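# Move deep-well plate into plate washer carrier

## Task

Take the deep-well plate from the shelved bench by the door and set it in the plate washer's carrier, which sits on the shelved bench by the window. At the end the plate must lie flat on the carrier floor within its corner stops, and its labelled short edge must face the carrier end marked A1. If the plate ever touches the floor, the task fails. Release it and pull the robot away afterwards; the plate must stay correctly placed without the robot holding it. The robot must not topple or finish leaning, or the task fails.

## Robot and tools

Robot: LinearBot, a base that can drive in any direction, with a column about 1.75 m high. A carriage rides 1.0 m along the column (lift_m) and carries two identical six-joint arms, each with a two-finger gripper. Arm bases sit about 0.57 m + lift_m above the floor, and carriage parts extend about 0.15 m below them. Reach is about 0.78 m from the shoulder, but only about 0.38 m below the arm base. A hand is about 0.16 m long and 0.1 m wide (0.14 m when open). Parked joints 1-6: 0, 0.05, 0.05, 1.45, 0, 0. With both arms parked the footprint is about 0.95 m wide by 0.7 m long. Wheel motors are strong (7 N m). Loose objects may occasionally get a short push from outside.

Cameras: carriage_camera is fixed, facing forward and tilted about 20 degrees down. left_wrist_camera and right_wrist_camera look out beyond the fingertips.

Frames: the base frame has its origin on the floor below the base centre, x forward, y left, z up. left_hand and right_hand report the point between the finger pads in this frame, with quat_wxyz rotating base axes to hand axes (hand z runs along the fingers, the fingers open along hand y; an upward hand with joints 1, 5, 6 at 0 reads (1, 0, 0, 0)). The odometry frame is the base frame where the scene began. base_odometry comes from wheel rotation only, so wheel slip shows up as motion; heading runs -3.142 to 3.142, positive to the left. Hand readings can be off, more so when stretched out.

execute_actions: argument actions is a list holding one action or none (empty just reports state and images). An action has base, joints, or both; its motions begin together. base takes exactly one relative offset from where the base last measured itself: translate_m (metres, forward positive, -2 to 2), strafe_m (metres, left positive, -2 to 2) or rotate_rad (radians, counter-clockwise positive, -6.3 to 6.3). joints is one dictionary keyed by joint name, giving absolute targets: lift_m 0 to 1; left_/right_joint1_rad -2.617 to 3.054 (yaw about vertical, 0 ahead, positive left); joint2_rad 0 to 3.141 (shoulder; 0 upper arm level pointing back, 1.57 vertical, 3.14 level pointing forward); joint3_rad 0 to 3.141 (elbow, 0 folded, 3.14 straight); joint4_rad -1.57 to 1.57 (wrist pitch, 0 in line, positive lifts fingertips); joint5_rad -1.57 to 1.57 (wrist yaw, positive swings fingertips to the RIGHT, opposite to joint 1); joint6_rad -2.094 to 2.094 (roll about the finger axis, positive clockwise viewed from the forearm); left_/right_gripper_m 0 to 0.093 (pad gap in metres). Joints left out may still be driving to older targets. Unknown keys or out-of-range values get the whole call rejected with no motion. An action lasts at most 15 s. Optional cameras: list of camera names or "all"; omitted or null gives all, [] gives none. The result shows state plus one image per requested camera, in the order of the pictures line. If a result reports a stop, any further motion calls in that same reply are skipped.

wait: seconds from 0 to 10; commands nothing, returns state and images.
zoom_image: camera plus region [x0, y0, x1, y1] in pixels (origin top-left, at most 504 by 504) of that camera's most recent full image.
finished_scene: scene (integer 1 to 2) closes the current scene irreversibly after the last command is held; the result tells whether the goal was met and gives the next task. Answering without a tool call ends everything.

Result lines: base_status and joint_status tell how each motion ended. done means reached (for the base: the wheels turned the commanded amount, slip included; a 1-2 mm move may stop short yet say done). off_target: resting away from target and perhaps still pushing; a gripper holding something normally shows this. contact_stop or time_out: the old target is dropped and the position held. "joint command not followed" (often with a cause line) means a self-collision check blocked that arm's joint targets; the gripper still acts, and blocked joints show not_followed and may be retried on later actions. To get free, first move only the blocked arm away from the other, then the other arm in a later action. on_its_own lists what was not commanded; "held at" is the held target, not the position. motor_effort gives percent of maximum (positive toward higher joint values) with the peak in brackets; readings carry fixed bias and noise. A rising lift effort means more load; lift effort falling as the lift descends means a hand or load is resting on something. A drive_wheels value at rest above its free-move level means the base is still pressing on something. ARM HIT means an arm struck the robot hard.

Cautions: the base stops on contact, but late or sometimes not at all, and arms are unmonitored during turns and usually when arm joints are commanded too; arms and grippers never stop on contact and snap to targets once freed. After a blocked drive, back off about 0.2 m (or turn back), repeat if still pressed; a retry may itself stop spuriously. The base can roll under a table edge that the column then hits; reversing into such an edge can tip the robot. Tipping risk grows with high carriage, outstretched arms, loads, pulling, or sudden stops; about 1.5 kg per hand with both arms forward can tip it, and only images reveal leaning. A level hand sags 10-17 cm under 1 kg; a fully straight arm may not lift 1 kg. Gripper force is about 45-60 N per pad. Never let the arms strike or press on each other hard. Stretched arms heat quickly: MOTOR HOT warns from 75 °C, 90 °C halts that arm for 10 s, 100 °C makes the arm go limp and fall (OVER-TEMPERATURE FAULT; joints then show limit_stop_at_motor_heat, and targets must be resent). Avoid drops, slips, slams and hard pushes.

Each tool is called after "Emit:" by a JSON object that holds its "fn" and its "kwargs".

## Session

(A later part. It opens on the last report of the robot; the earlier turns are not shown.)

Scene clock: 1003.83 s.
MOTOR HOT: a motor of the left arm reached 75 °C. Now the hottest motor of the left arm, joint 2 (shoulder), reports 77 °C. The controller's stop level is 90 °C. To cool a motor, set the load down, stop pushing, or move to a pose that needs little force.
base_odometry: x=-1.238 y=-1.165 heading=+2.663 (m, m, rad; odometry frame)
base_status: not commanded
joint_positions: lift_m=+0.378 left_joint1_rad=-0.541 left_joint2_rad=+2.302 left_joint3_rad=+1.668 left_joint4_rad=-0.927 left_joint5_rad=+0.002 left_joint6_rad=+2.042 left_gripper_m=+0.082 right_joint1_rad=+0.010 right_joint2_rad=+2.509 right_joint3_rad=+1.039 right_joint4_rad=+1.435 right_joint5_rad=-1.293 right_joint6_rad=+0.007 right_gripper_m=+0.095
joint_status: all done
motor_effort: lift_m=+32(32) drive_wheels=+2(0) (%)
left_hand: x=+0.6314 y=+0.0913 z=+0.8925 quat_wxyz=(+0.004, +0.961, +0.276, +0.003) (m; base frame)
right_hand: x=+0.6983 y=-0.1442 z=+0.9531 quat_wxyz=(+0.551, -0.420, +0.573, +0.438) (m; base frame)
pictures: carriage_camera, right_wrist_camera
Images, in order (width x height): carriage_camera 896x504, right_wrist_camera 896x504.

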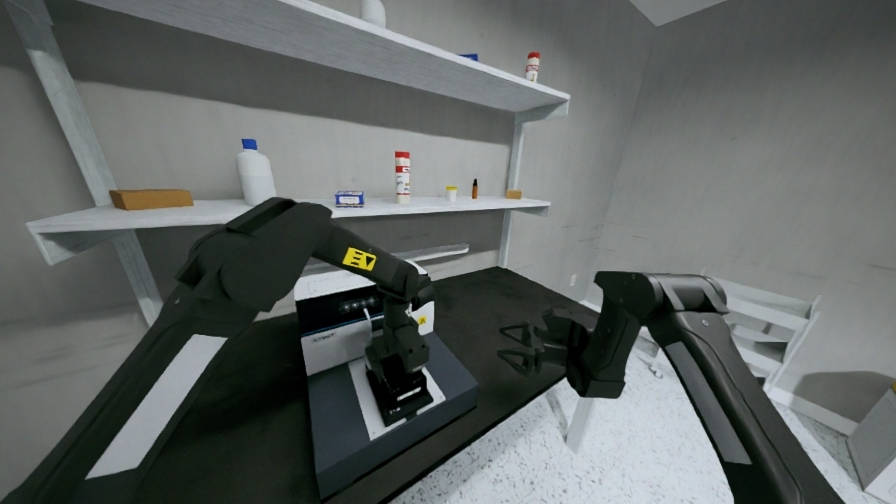

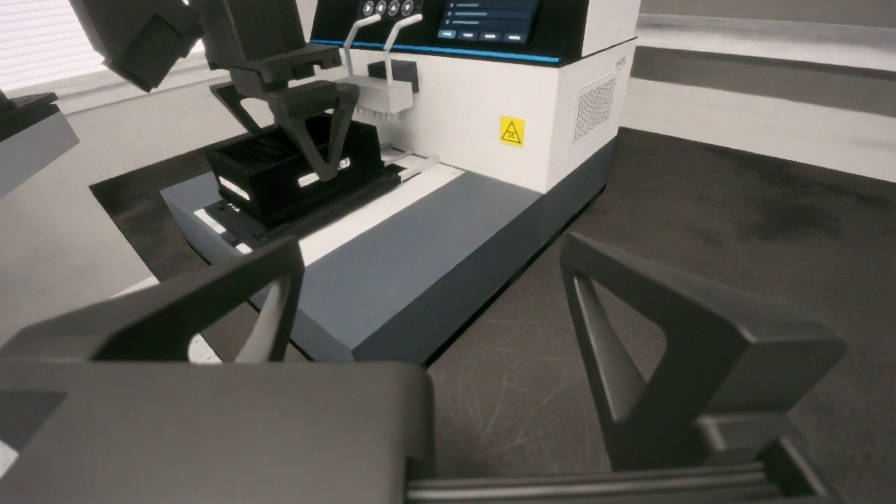

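Emit:
{"fn": "execute_actions", "kwargs": {"actions": [{"base": {"strafe_m": 0.003}, "joints": {"lift_m": 0.372}}], "cameras": ["left_wrist_camera", "right_wrist_camera"]}}

Emit:
{"fn": "zoom_image", "kwargs": {"camera": "right_wrist_camera", "region": [190, 50, 470, 260]}}

Scene clock: 1023.93 s.
MOTOR HOT: still on. Now the hottest motor of the left arm, joint 2 (shoulder), reports 78 °C; the controller's stop level is 90 °C.
base_odometry: x=-1.240 y=-1.167 heading=+2.663 (m, m, rad; odometry frame)
base_status: done
joint_positions: lift_m=+0.372 left_joint1_rad=-0.542 left_joint2_rad=+2.302 left_joint3_rad=+1.668 left_joint4_rad=-0.924 left_joint5_rad=+0.010 left_joint6_rad=+2.044 left_gripper_m=+0.082 right_joint1_rad=+0.008 right_joint2_rad=+2.510 right_joint3_rad=+1.039 right_joint4_rad=+1.440 right_joint5_rad=-1.295 right_joint6_rad=+0.007 right_gripper_m=+0.095
joint_status: all done
motor_effort: lift_m=+30(31) drive_wheels=+0(12) (%)
left_hand: x=+0.6311 y=+0.0897 z=+0.8865 quat_wxyz=(+0.008, +0.962, +0.274, +0.000) (m; base frame)
right_hand: x=+0.6983 y=-0.1450 z=+0.9472 quat_wxyz=(+0.552, -0.420, +0.572, +0.437) (m; base frame)
pictures: left_wrist_camera, right_wrist_camera
Images, in order (width x height): left_wrist_camera 896x504, right_wrist_camera 896x504.

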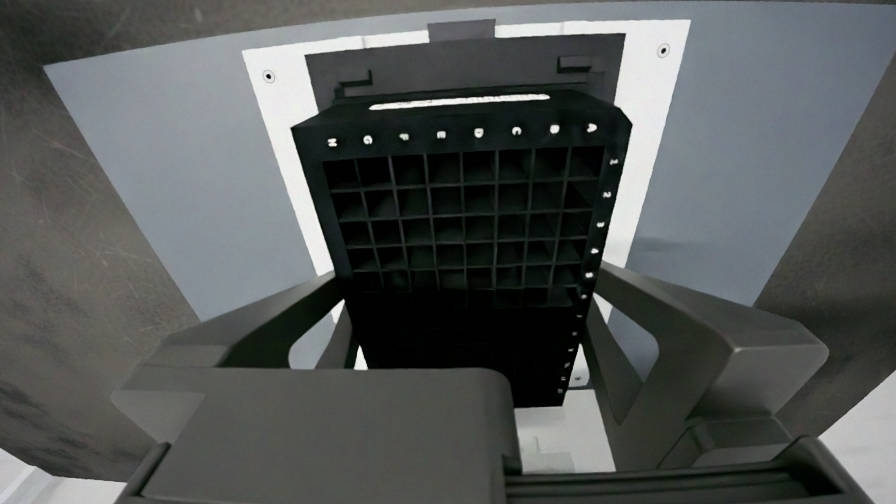

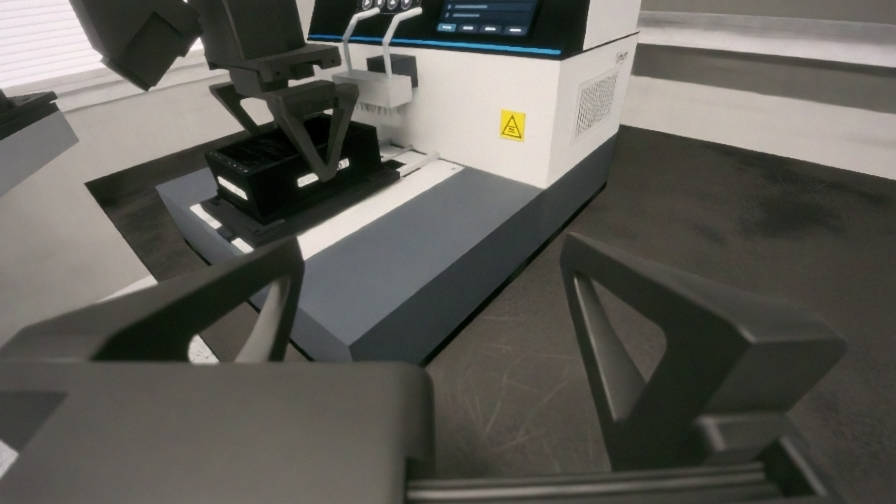

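Region (190, 50, 470, 260) of right_wrist_camera's 896x504 image, scaled by 1.800, with more detail than that image has; it fills the top 378 rows of this view, and the rest is white.

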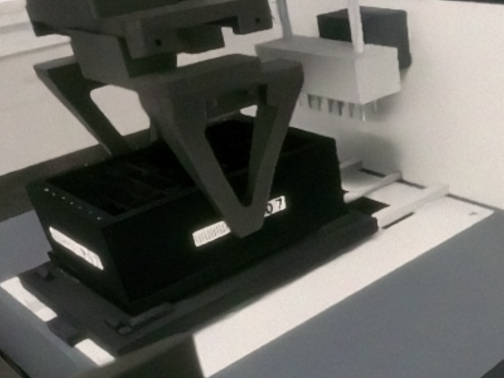

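Emit:
{"fn": "execute_actions", "kwargs": {"actions": [{"base": {"translate_m": -0.003}, "joints": {"lift_m": 0.366}}], "cameras": ["left_wrist_camera", "right_wrist_camera"]}}

Emit:
{"fn": "zoom_image", "kwargs": {"camera": "right_wrist_camera", "region": [190, 50, 470, 260]}}

Scene clock: 1032.80 s.
MOTOR HOT: still on. Now the hottest motor of the left arm, joint 2 (shoulder), reports 78 °C; the controller's stop level is 90 °C.
base_odometry: x=-1.237 y=-1.168 heading=+2.663 (m, m, rad; odometry frame)
base_status: done
joint_positions: lift_m=+0.366 left_joint1_rad=-0.542 left_joint2_rad=+2.299 left_joint3_rad=+1.668 left_joint4_rad=-0.926 left_joint5_rad=+0.007 left_joint6_rad=+2.045 left_gripper_m=+0.082 right_joint1_rad=+0.008 right_joint2_rad=+2.511 right_joint3_rad=+1.039 right_joint4_rad=+1.441 right_joint5_rad=-1.296 right_joint6_rad=+0.007 right_gripper_m=+0.095
joint_status: all done
motor_effort: lift_m=+29(30) drive_wheels=-4(5) (%)
left_hand: x=+0.6313 y=+0.0901 z=+0.8819 quat_wxyz=(+0.007, +0.962, +0.274, +0.002) (m; base frame)
right_hand: x=+0.6981 y=-0.1450 z=+0.9409 quat_wxyz=(+0.552, -0.420, +0.572, +0.437) (m; base frame)
pictures: left_wrist_camera, right_wrist_camera
Images, in order (width x height): left_wrist_camera 896x504, right_wrist_camera 896x504.

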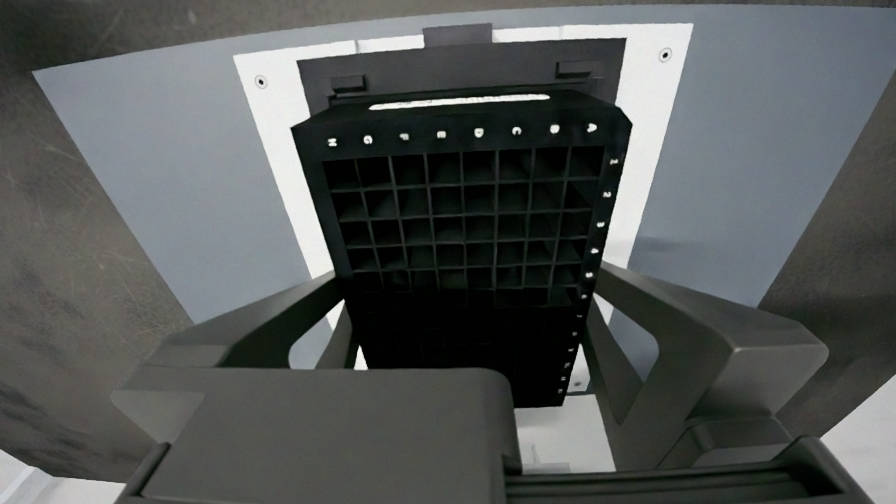

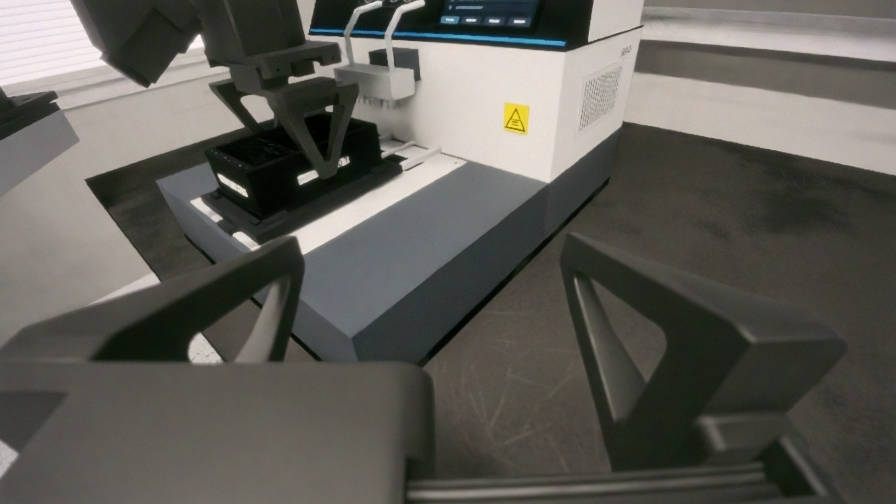

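Region (190, 50, 470, 260) of right_wrist_camera's 896x504 image, scaled by 1.800, with more detail than that image has; it fills the top 378 rows of this view, and the rest is white.

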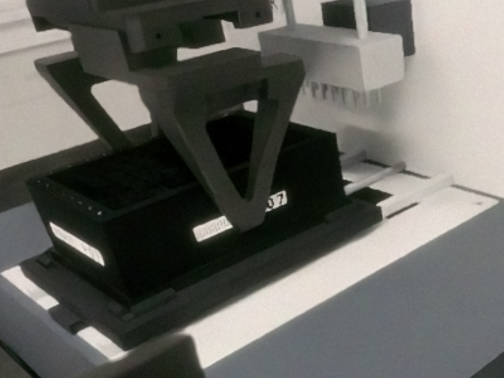

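Emit:
{"fn": "execute_actions", "kwargs": {"actions": [{"joints": {"left_gripper_m": 0.093}}], "cameras": ["left_wrist_camera", "right_wrist_camera"]}}

Emit:
{"fn": "execute_actions", "kwargs": {"actions": [{"joints": {"lift_m": 0.44}}], "cameras": ["left_wrist_camera", "right_wrist_camera"]}}

Scene clock: 1039.97 s.
MOTOR HOT: still on. Now the hottest motor of the left arm, joint 2 (shoulder), reports 78 °C; the controller's stop level is 90 °C.
base_odometry: x=-1.237 y=-1.168 heading=+2.663 (m, m, rad; odometry frame)
base_status: not commanded
joint_positions: lift_m=+0.366 left_joint1_rad=-0.542 left_joint2_rad=+2.299 left_joint3_rad=+1.668 left_joint4_rad=-0.925 left_joint5_rad=+0.007 left_joint6_rad=+2.045 left_gripper_m=+0.093 right_joint1_rad=+0.008 right_joint2_rad=+2.511 right_joint3_rad=+1.039 right_joint4_rad=+1.441 right_joint5_rad=-1.296 right_joint6_rad=+0.007 right_gripper_m=+0.095
joint_status: all done
motor_effort: lift_m=+29(29) drive_wheels=-2(4) (%)
left_hand: x=+0.6315 y=+0.0900 z=+0.8819 quat_wxyz=(+0.008, +0.962, +0.274, +0.002) (m; base frame)
right_hand: x=+0.6981 y=-0.1450 z=+0.9409 quat_wxyz=(+0.552, -0.420, +0.572, +0.437) (m; base frame)
pictures: left_wrist_camera, right_wrist_camera
Images, in order (width x height): left_wrist_camera 896x504, right_wrist_camera 896x504.

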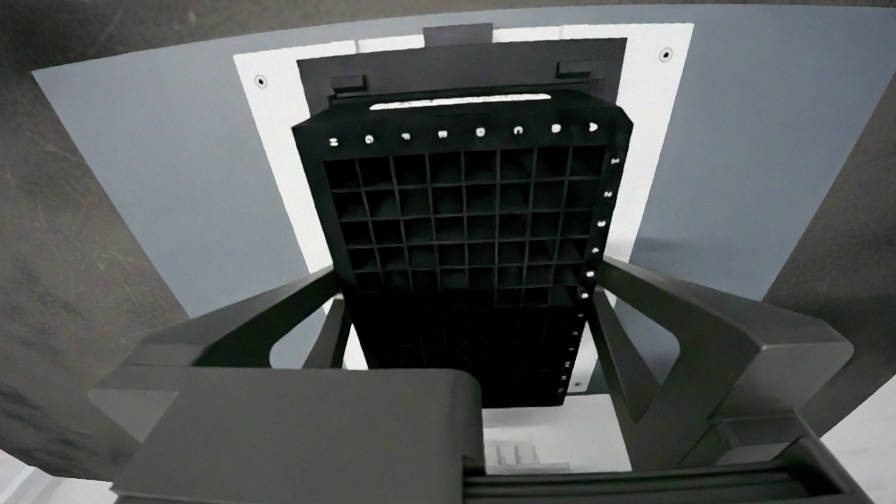

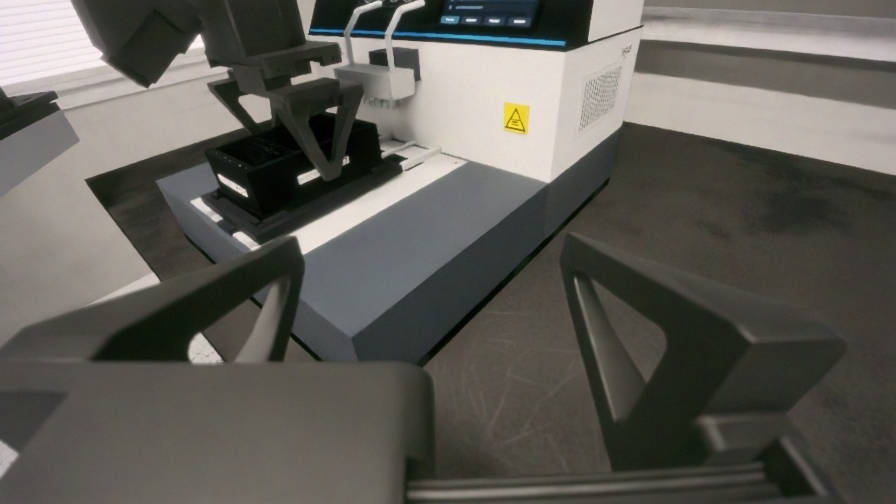

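Scene clock: 1040.80 s.
MOTOR HOT: still on. Now the hottest motor of the left arm, joint 2 (shoulder), reports 78 °C; the controller's stop level is 90 °C.
base_odometry: x=-1.237 y=-1.168 heading=+2.663 (m, m, rad; odometry frame)
base_status: not commanded
joint_positions: lift_m=+0.440 left_joint1_rad=-0.542 left_joint2_rad=+2.299 left_joint3_rad=+1.668 left_joint4_rad=-0.922 left_joint5_rad=+0.006 left_joint6_rad=+2.045 left_gripper_m=+0.093 right_joint1_rad=+0.008 right_joint2_rad=+2.507 right_joint3_rad=+1.039 right_joint4_rad=+1.446 right_joint5_rad=-1.297 right_joint6_rad=+0.007 right_gripper_m=+0.095
joint_status: all done
motor_effort: lift_m=+32(38) drive_wheels=-2(2) (%)
left_hand: x=+0.6323 y=+0.0897 z=+0.9556 quat_wxyz=(+0.008, +0.962, +0.274, +0.004) (m; base frame)
right_hand: x=+0.6983 y=-0.1449 z=+1.0172 quat_wxyz=(+0.554, -0.423, +0.569, +0.436) (m; base frame)
pictures: left_wrist_camera, right_wrist_camera
Images, in order (width x height): left_wrist_camera 896x504, right_wrist_camera 896x504.

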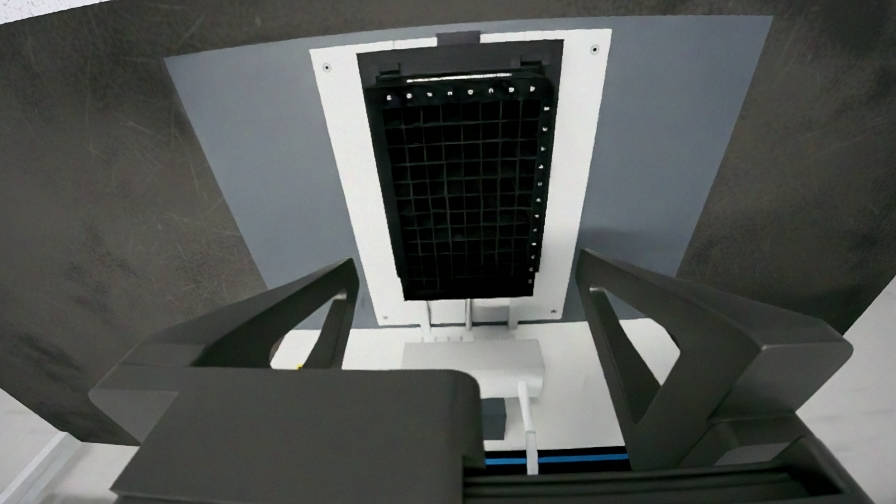

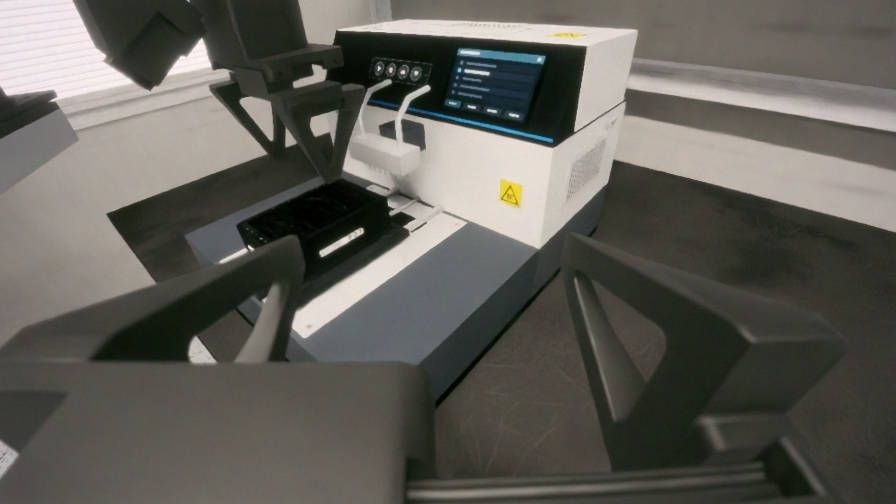

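Emit:
{"fn": "zoom_image", "kwargs": {"camera": "left_wrist_camera", "region": [300, 20, 620, 340]}}

Emit:
{"fn": "zoom_image", "kwargs": {"camera": "right_wrist_camera", "region": [220, 150, 460, 310]}}

Region (300, 20, 620, 340) of left_wrist_camera's 896x504 image, scaled by 1.575, with more detail than that image has.

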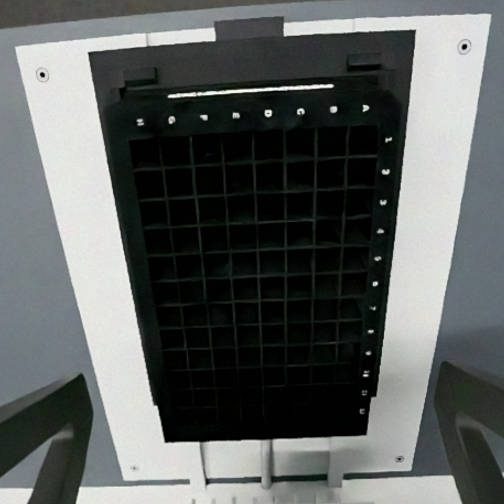

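Region (220, 150, 460, 310) of right_wrist_camera's 896x504 image, scaled by 2.100, with more detail than that image has.

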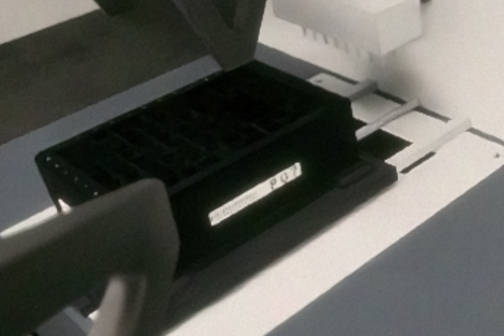

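Emit:
{"fn": "execute_actions", "kwargs": {"actions": []}}

Scene clock: 1073.10 s.
MOTOR HOT: still on. Now the hottest motor of the left arm, joint 2 (shoulder), reports 79 °C; the controller's stop level is 90 °C.
base_odometry: x=-1.237 y=-1.168 heading=+2.663 (m, m, rad; odometry frame)
base_status: not commanded
joint_positions: lift_m=+0.440 left_joint1_rad=-0.542 left_joint2_rad=+2.299 left_joint3_rad=+1.668 left_joint4_rad=-0.922 left_joint5_rad=+0.006 left_joint6_rad=+2.045 left_gripper_m=+0.093 right_joint1_rad=+0.008 right_joint2_rad=+2.507 right_joint3_rad=+1.039 right_joint4_rad=+1.446 right_joint5_rad=-1.297 right_joint6_rad=+0.007 right_gripper_m=+0.095
joint_status: all done
motor_effort: lift_m=+32(38) drive_wheels=-3(2) (%)
left_hand: x=+0.6323 y=+0.0897 z=+0.9556 quat_wxyz=(+0.008, +0.962, +0.274, +0.004) (m; base frame)
right_hand: x=+0.6983 y=-0.1449 z=+1.0172 quat_wxyz=(+0.554, -0.423, +0.569, +0.436) (m; base frame)
pictures: carriage_camera, left_wrist_camera, right_wrist_camera
Images, in order (width x height): carriage_camera 896x504, left_wrist_camera 896x504, right_wrist_camera 896x504.

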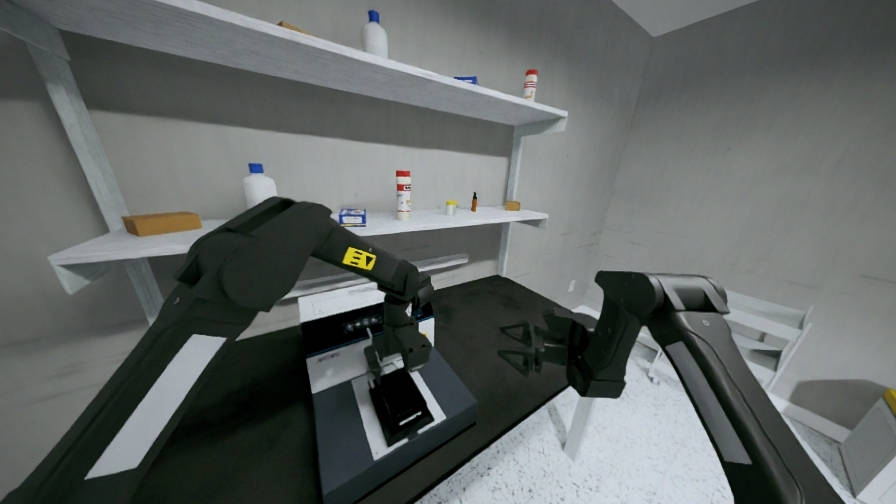

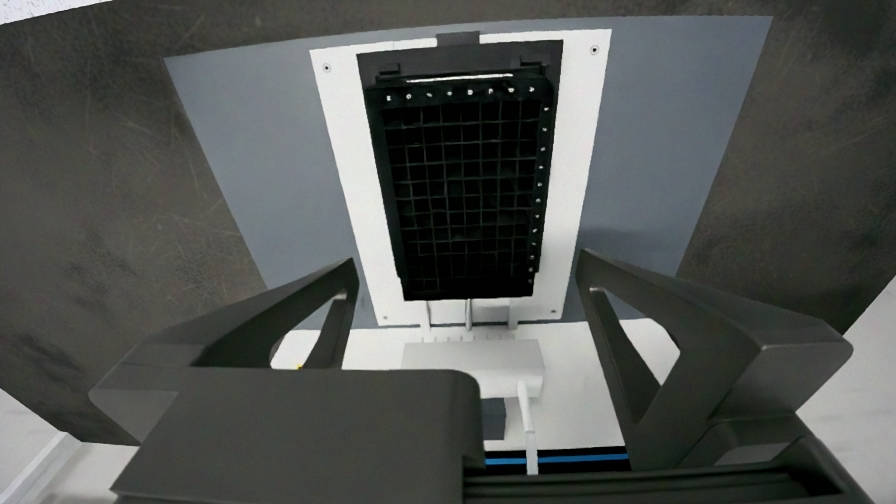

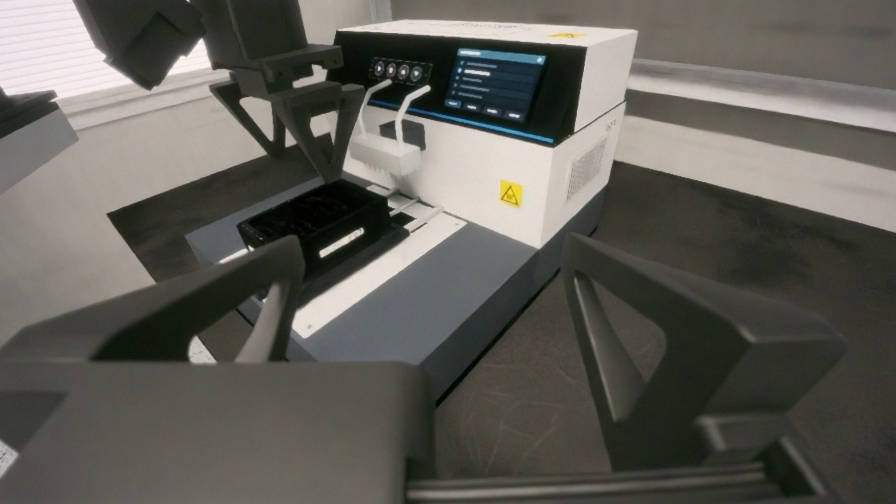

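Emit:
{"fn": "execute_actions", "kwargs": {"actions": [{"base": {"translate_m": -0.3}, "joints": {"lift_m": 0.47}}]}}

Emit:
{"fn": "execute_actions", "kwargs": {"actions": [{"joints": {"left_joint1_rad": 0, "left_joint2_rad": 0.05, "left_joint3_rad": 0.05, "left_joint4_rad": 1.45, "left_joint5_rad": 0, "left_joint6_rad": 0, "right_joint1_rad": 0, "right_joint2_rad": 0.05, "right_joint3_rad": 0.05, "right_joint4_rad": 1.45, "right_joint5_rad": 0, "right_joint6_rad": 0}}]}}

Scene clock: 1084.23 s.
MOTOR HOT: still on. Now the hottest motor of the left arm, joint 2 (shoulder), reports 79 °C; the controller's stop level is 90 °C.
base_odometry: x=-0.971 y=-1.307 heading=+2.663 (m, m, rad; odometry frame)
base_status: done
joint_positions: lift_m=+0.470 left_joint1_rad=-0.542 left_joint2_rad=+2.298 left_joint3_rad=+1.676 left_joint4_rad=-0.917 left_joint5_rad=+0.005 left_joint6_rad=+2.044 left_gripper_m=+0.093 right_joint1_rad=+0.008 right_joint2_rad=+2.504 right_joint3_rad=+1.039 right_joint4_rad=+1.445 right_joint5_rad=-1.297 right_joint6_rad=+0.007 right_gripper_m=+0.095
joint_status: all done
motor_effort: lift_m=+31(38) drive_wheels=-2(16) (%)
left_hand: x=+0.6360 y=+0.0876 z=+0.9881 quat_wxyz=(+0.013, +0.962, +0.274, +0.009) (m; base frame)
right_hand: x=+0.6984 y=-0.1449 z=+1.0482 quat_wxyz=(+0.555, -0.423, +0.569, +0.435) (m; base frame)
pictures: carriage_camera, left_wrist_camera, right_wrist_camera
Images, in order (width x height): carriage_camera 896x504, left_wrist_camera 896x504, right_wrist_camera 896x504.

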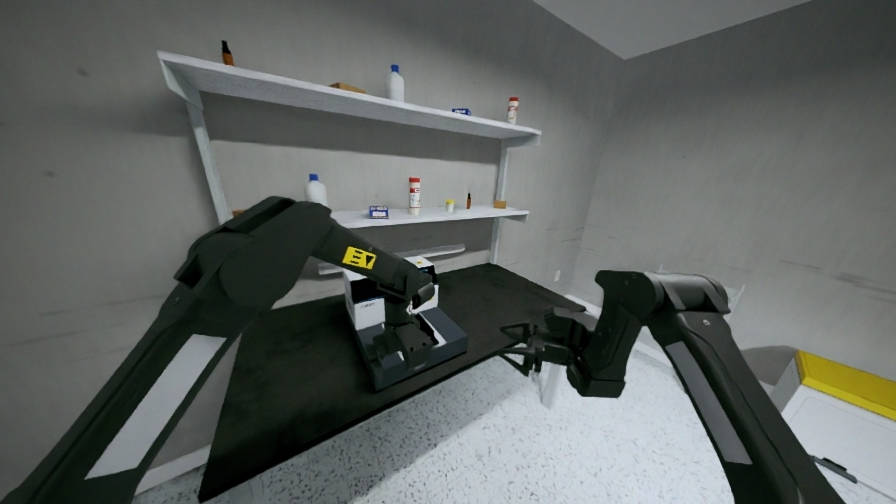

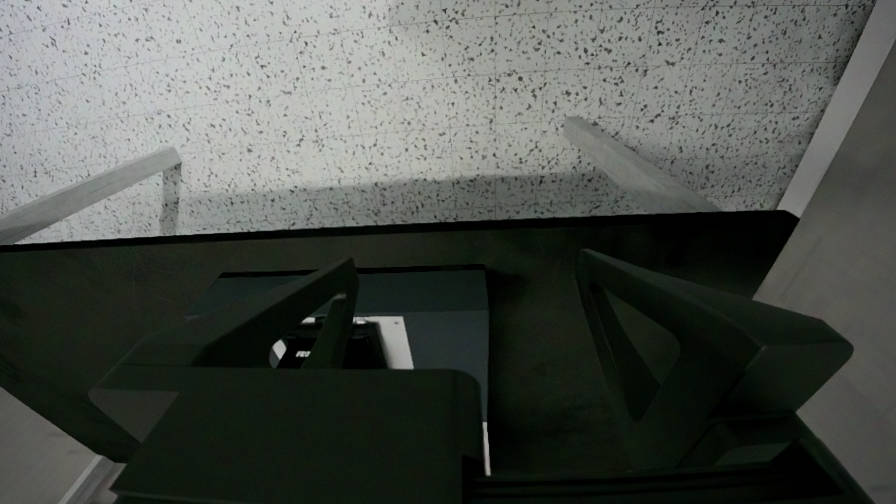

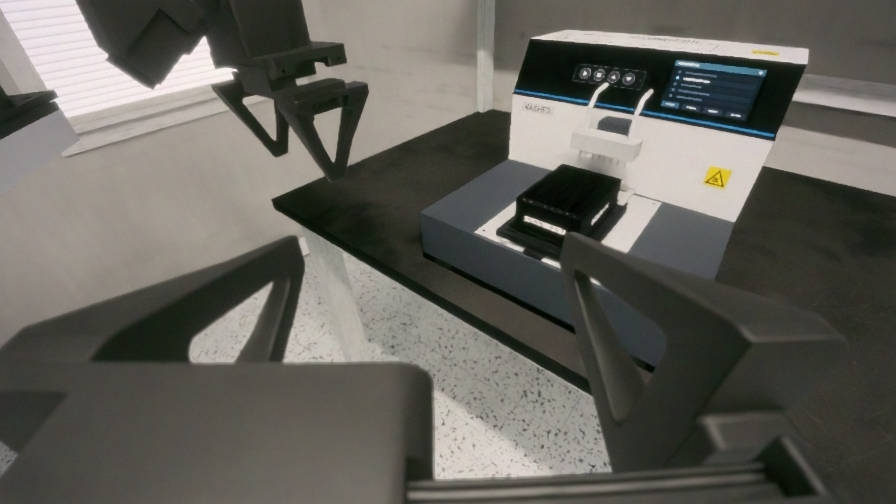

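Scene clock: 1086.47 s.
MOTOR HOT: still on. Now the hottest motor of the left arm, joint 2 (shoulder), reports 78 °C; the controller's stop level is 90 °C.
base_odometry: x=-0.971 y=-1.307 heading=+2.663 (m, m, rad; odometry frame)
base_status: not commanded
joint_positions: lift_m=+0.470 left_joint1_rad=-0.005 left_joint2_rad=+0.062 left_joint3_rad=+0.076 left_joint4_rad=+1.458 left_joint5_rad=-0.002 left_joint6_rad=+0.005 left_gripper_m=+0.093 right_joint1_rad=+0.008 right_joint2_rad=+0.056 right_joint3_rad=+0.062 right_joint4_rad=+1.453 right_joint5_rad=-0.005 right_joint6_rad=+0.007 right_gripper_m=+0.095
joint_status: all done
motor_effort: lift_m=+31(31) drive_wheels=+5(6) (%)
left_hand: x=+0.2864 y=+0.3142 z=+1.4552 quat_wxyz=(+0.999, -0.001, +0.049, +0.000) (m; base frame)
right_hand: x=+0.2903 y=-0.3128 z=+1.4513 quat_wxyz=(+0.998, -0.003, +0.056, +0.007) (m; base frame)
pictures: carriage_camera, left_wrist_camera, right_wrist_camera
Images, in order (width x height): carriage_camera 896x504, left_wrist_camera 896x504, right_wrist_camera 896x504.

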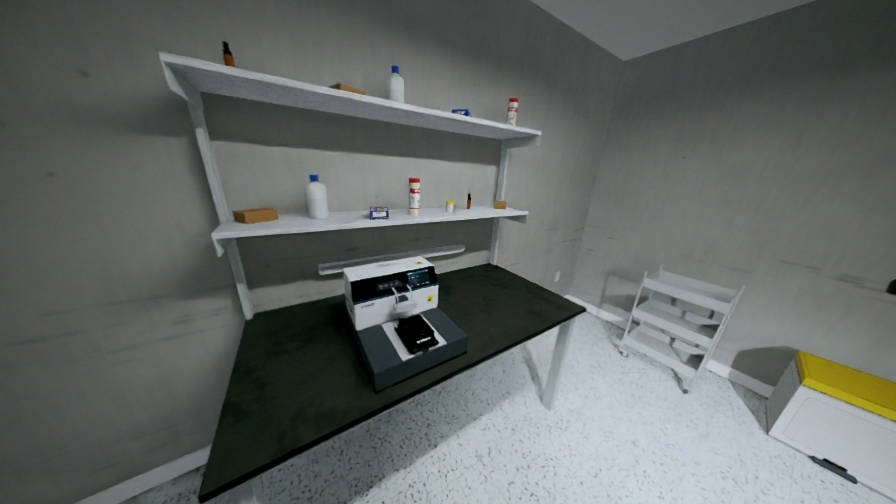

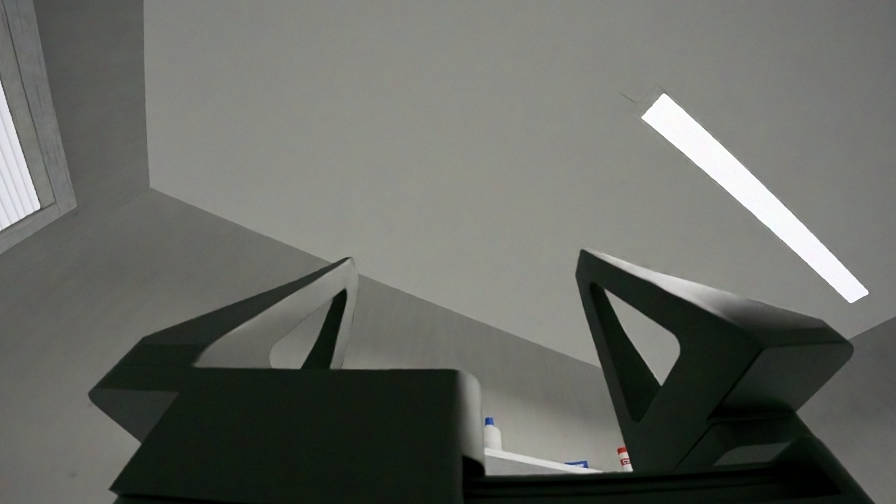

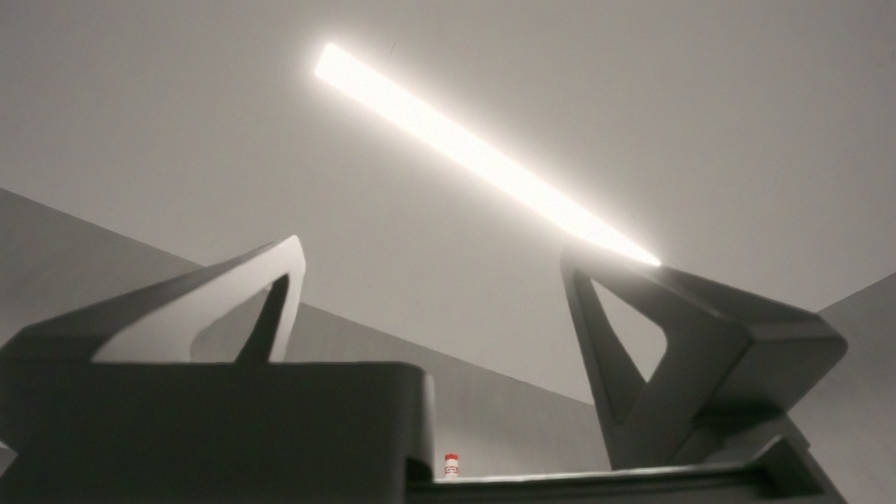

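Emit:
{"fn": "zoom_image", "kwargs": {"camera": "carriage_camera", "region": [340, 270, 500, 400]}}

Region (340, 270, 500, 400) of carriage_camera's 896x504 image, scaled by 3.150, with more detail than that image has; it fills the top 410 rows of this view, and the rest is white.

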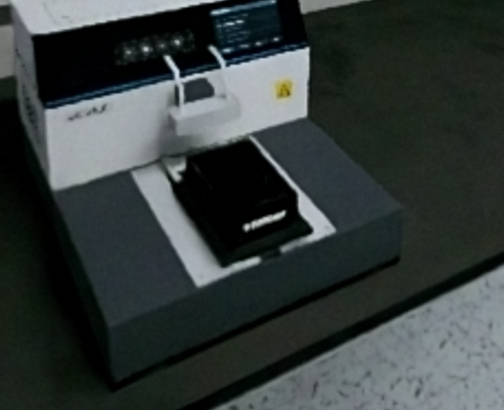

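Emit:
{"fn": "finished_scene", "kwargs": {"scene": 1}}

The scene is finished: the task was done.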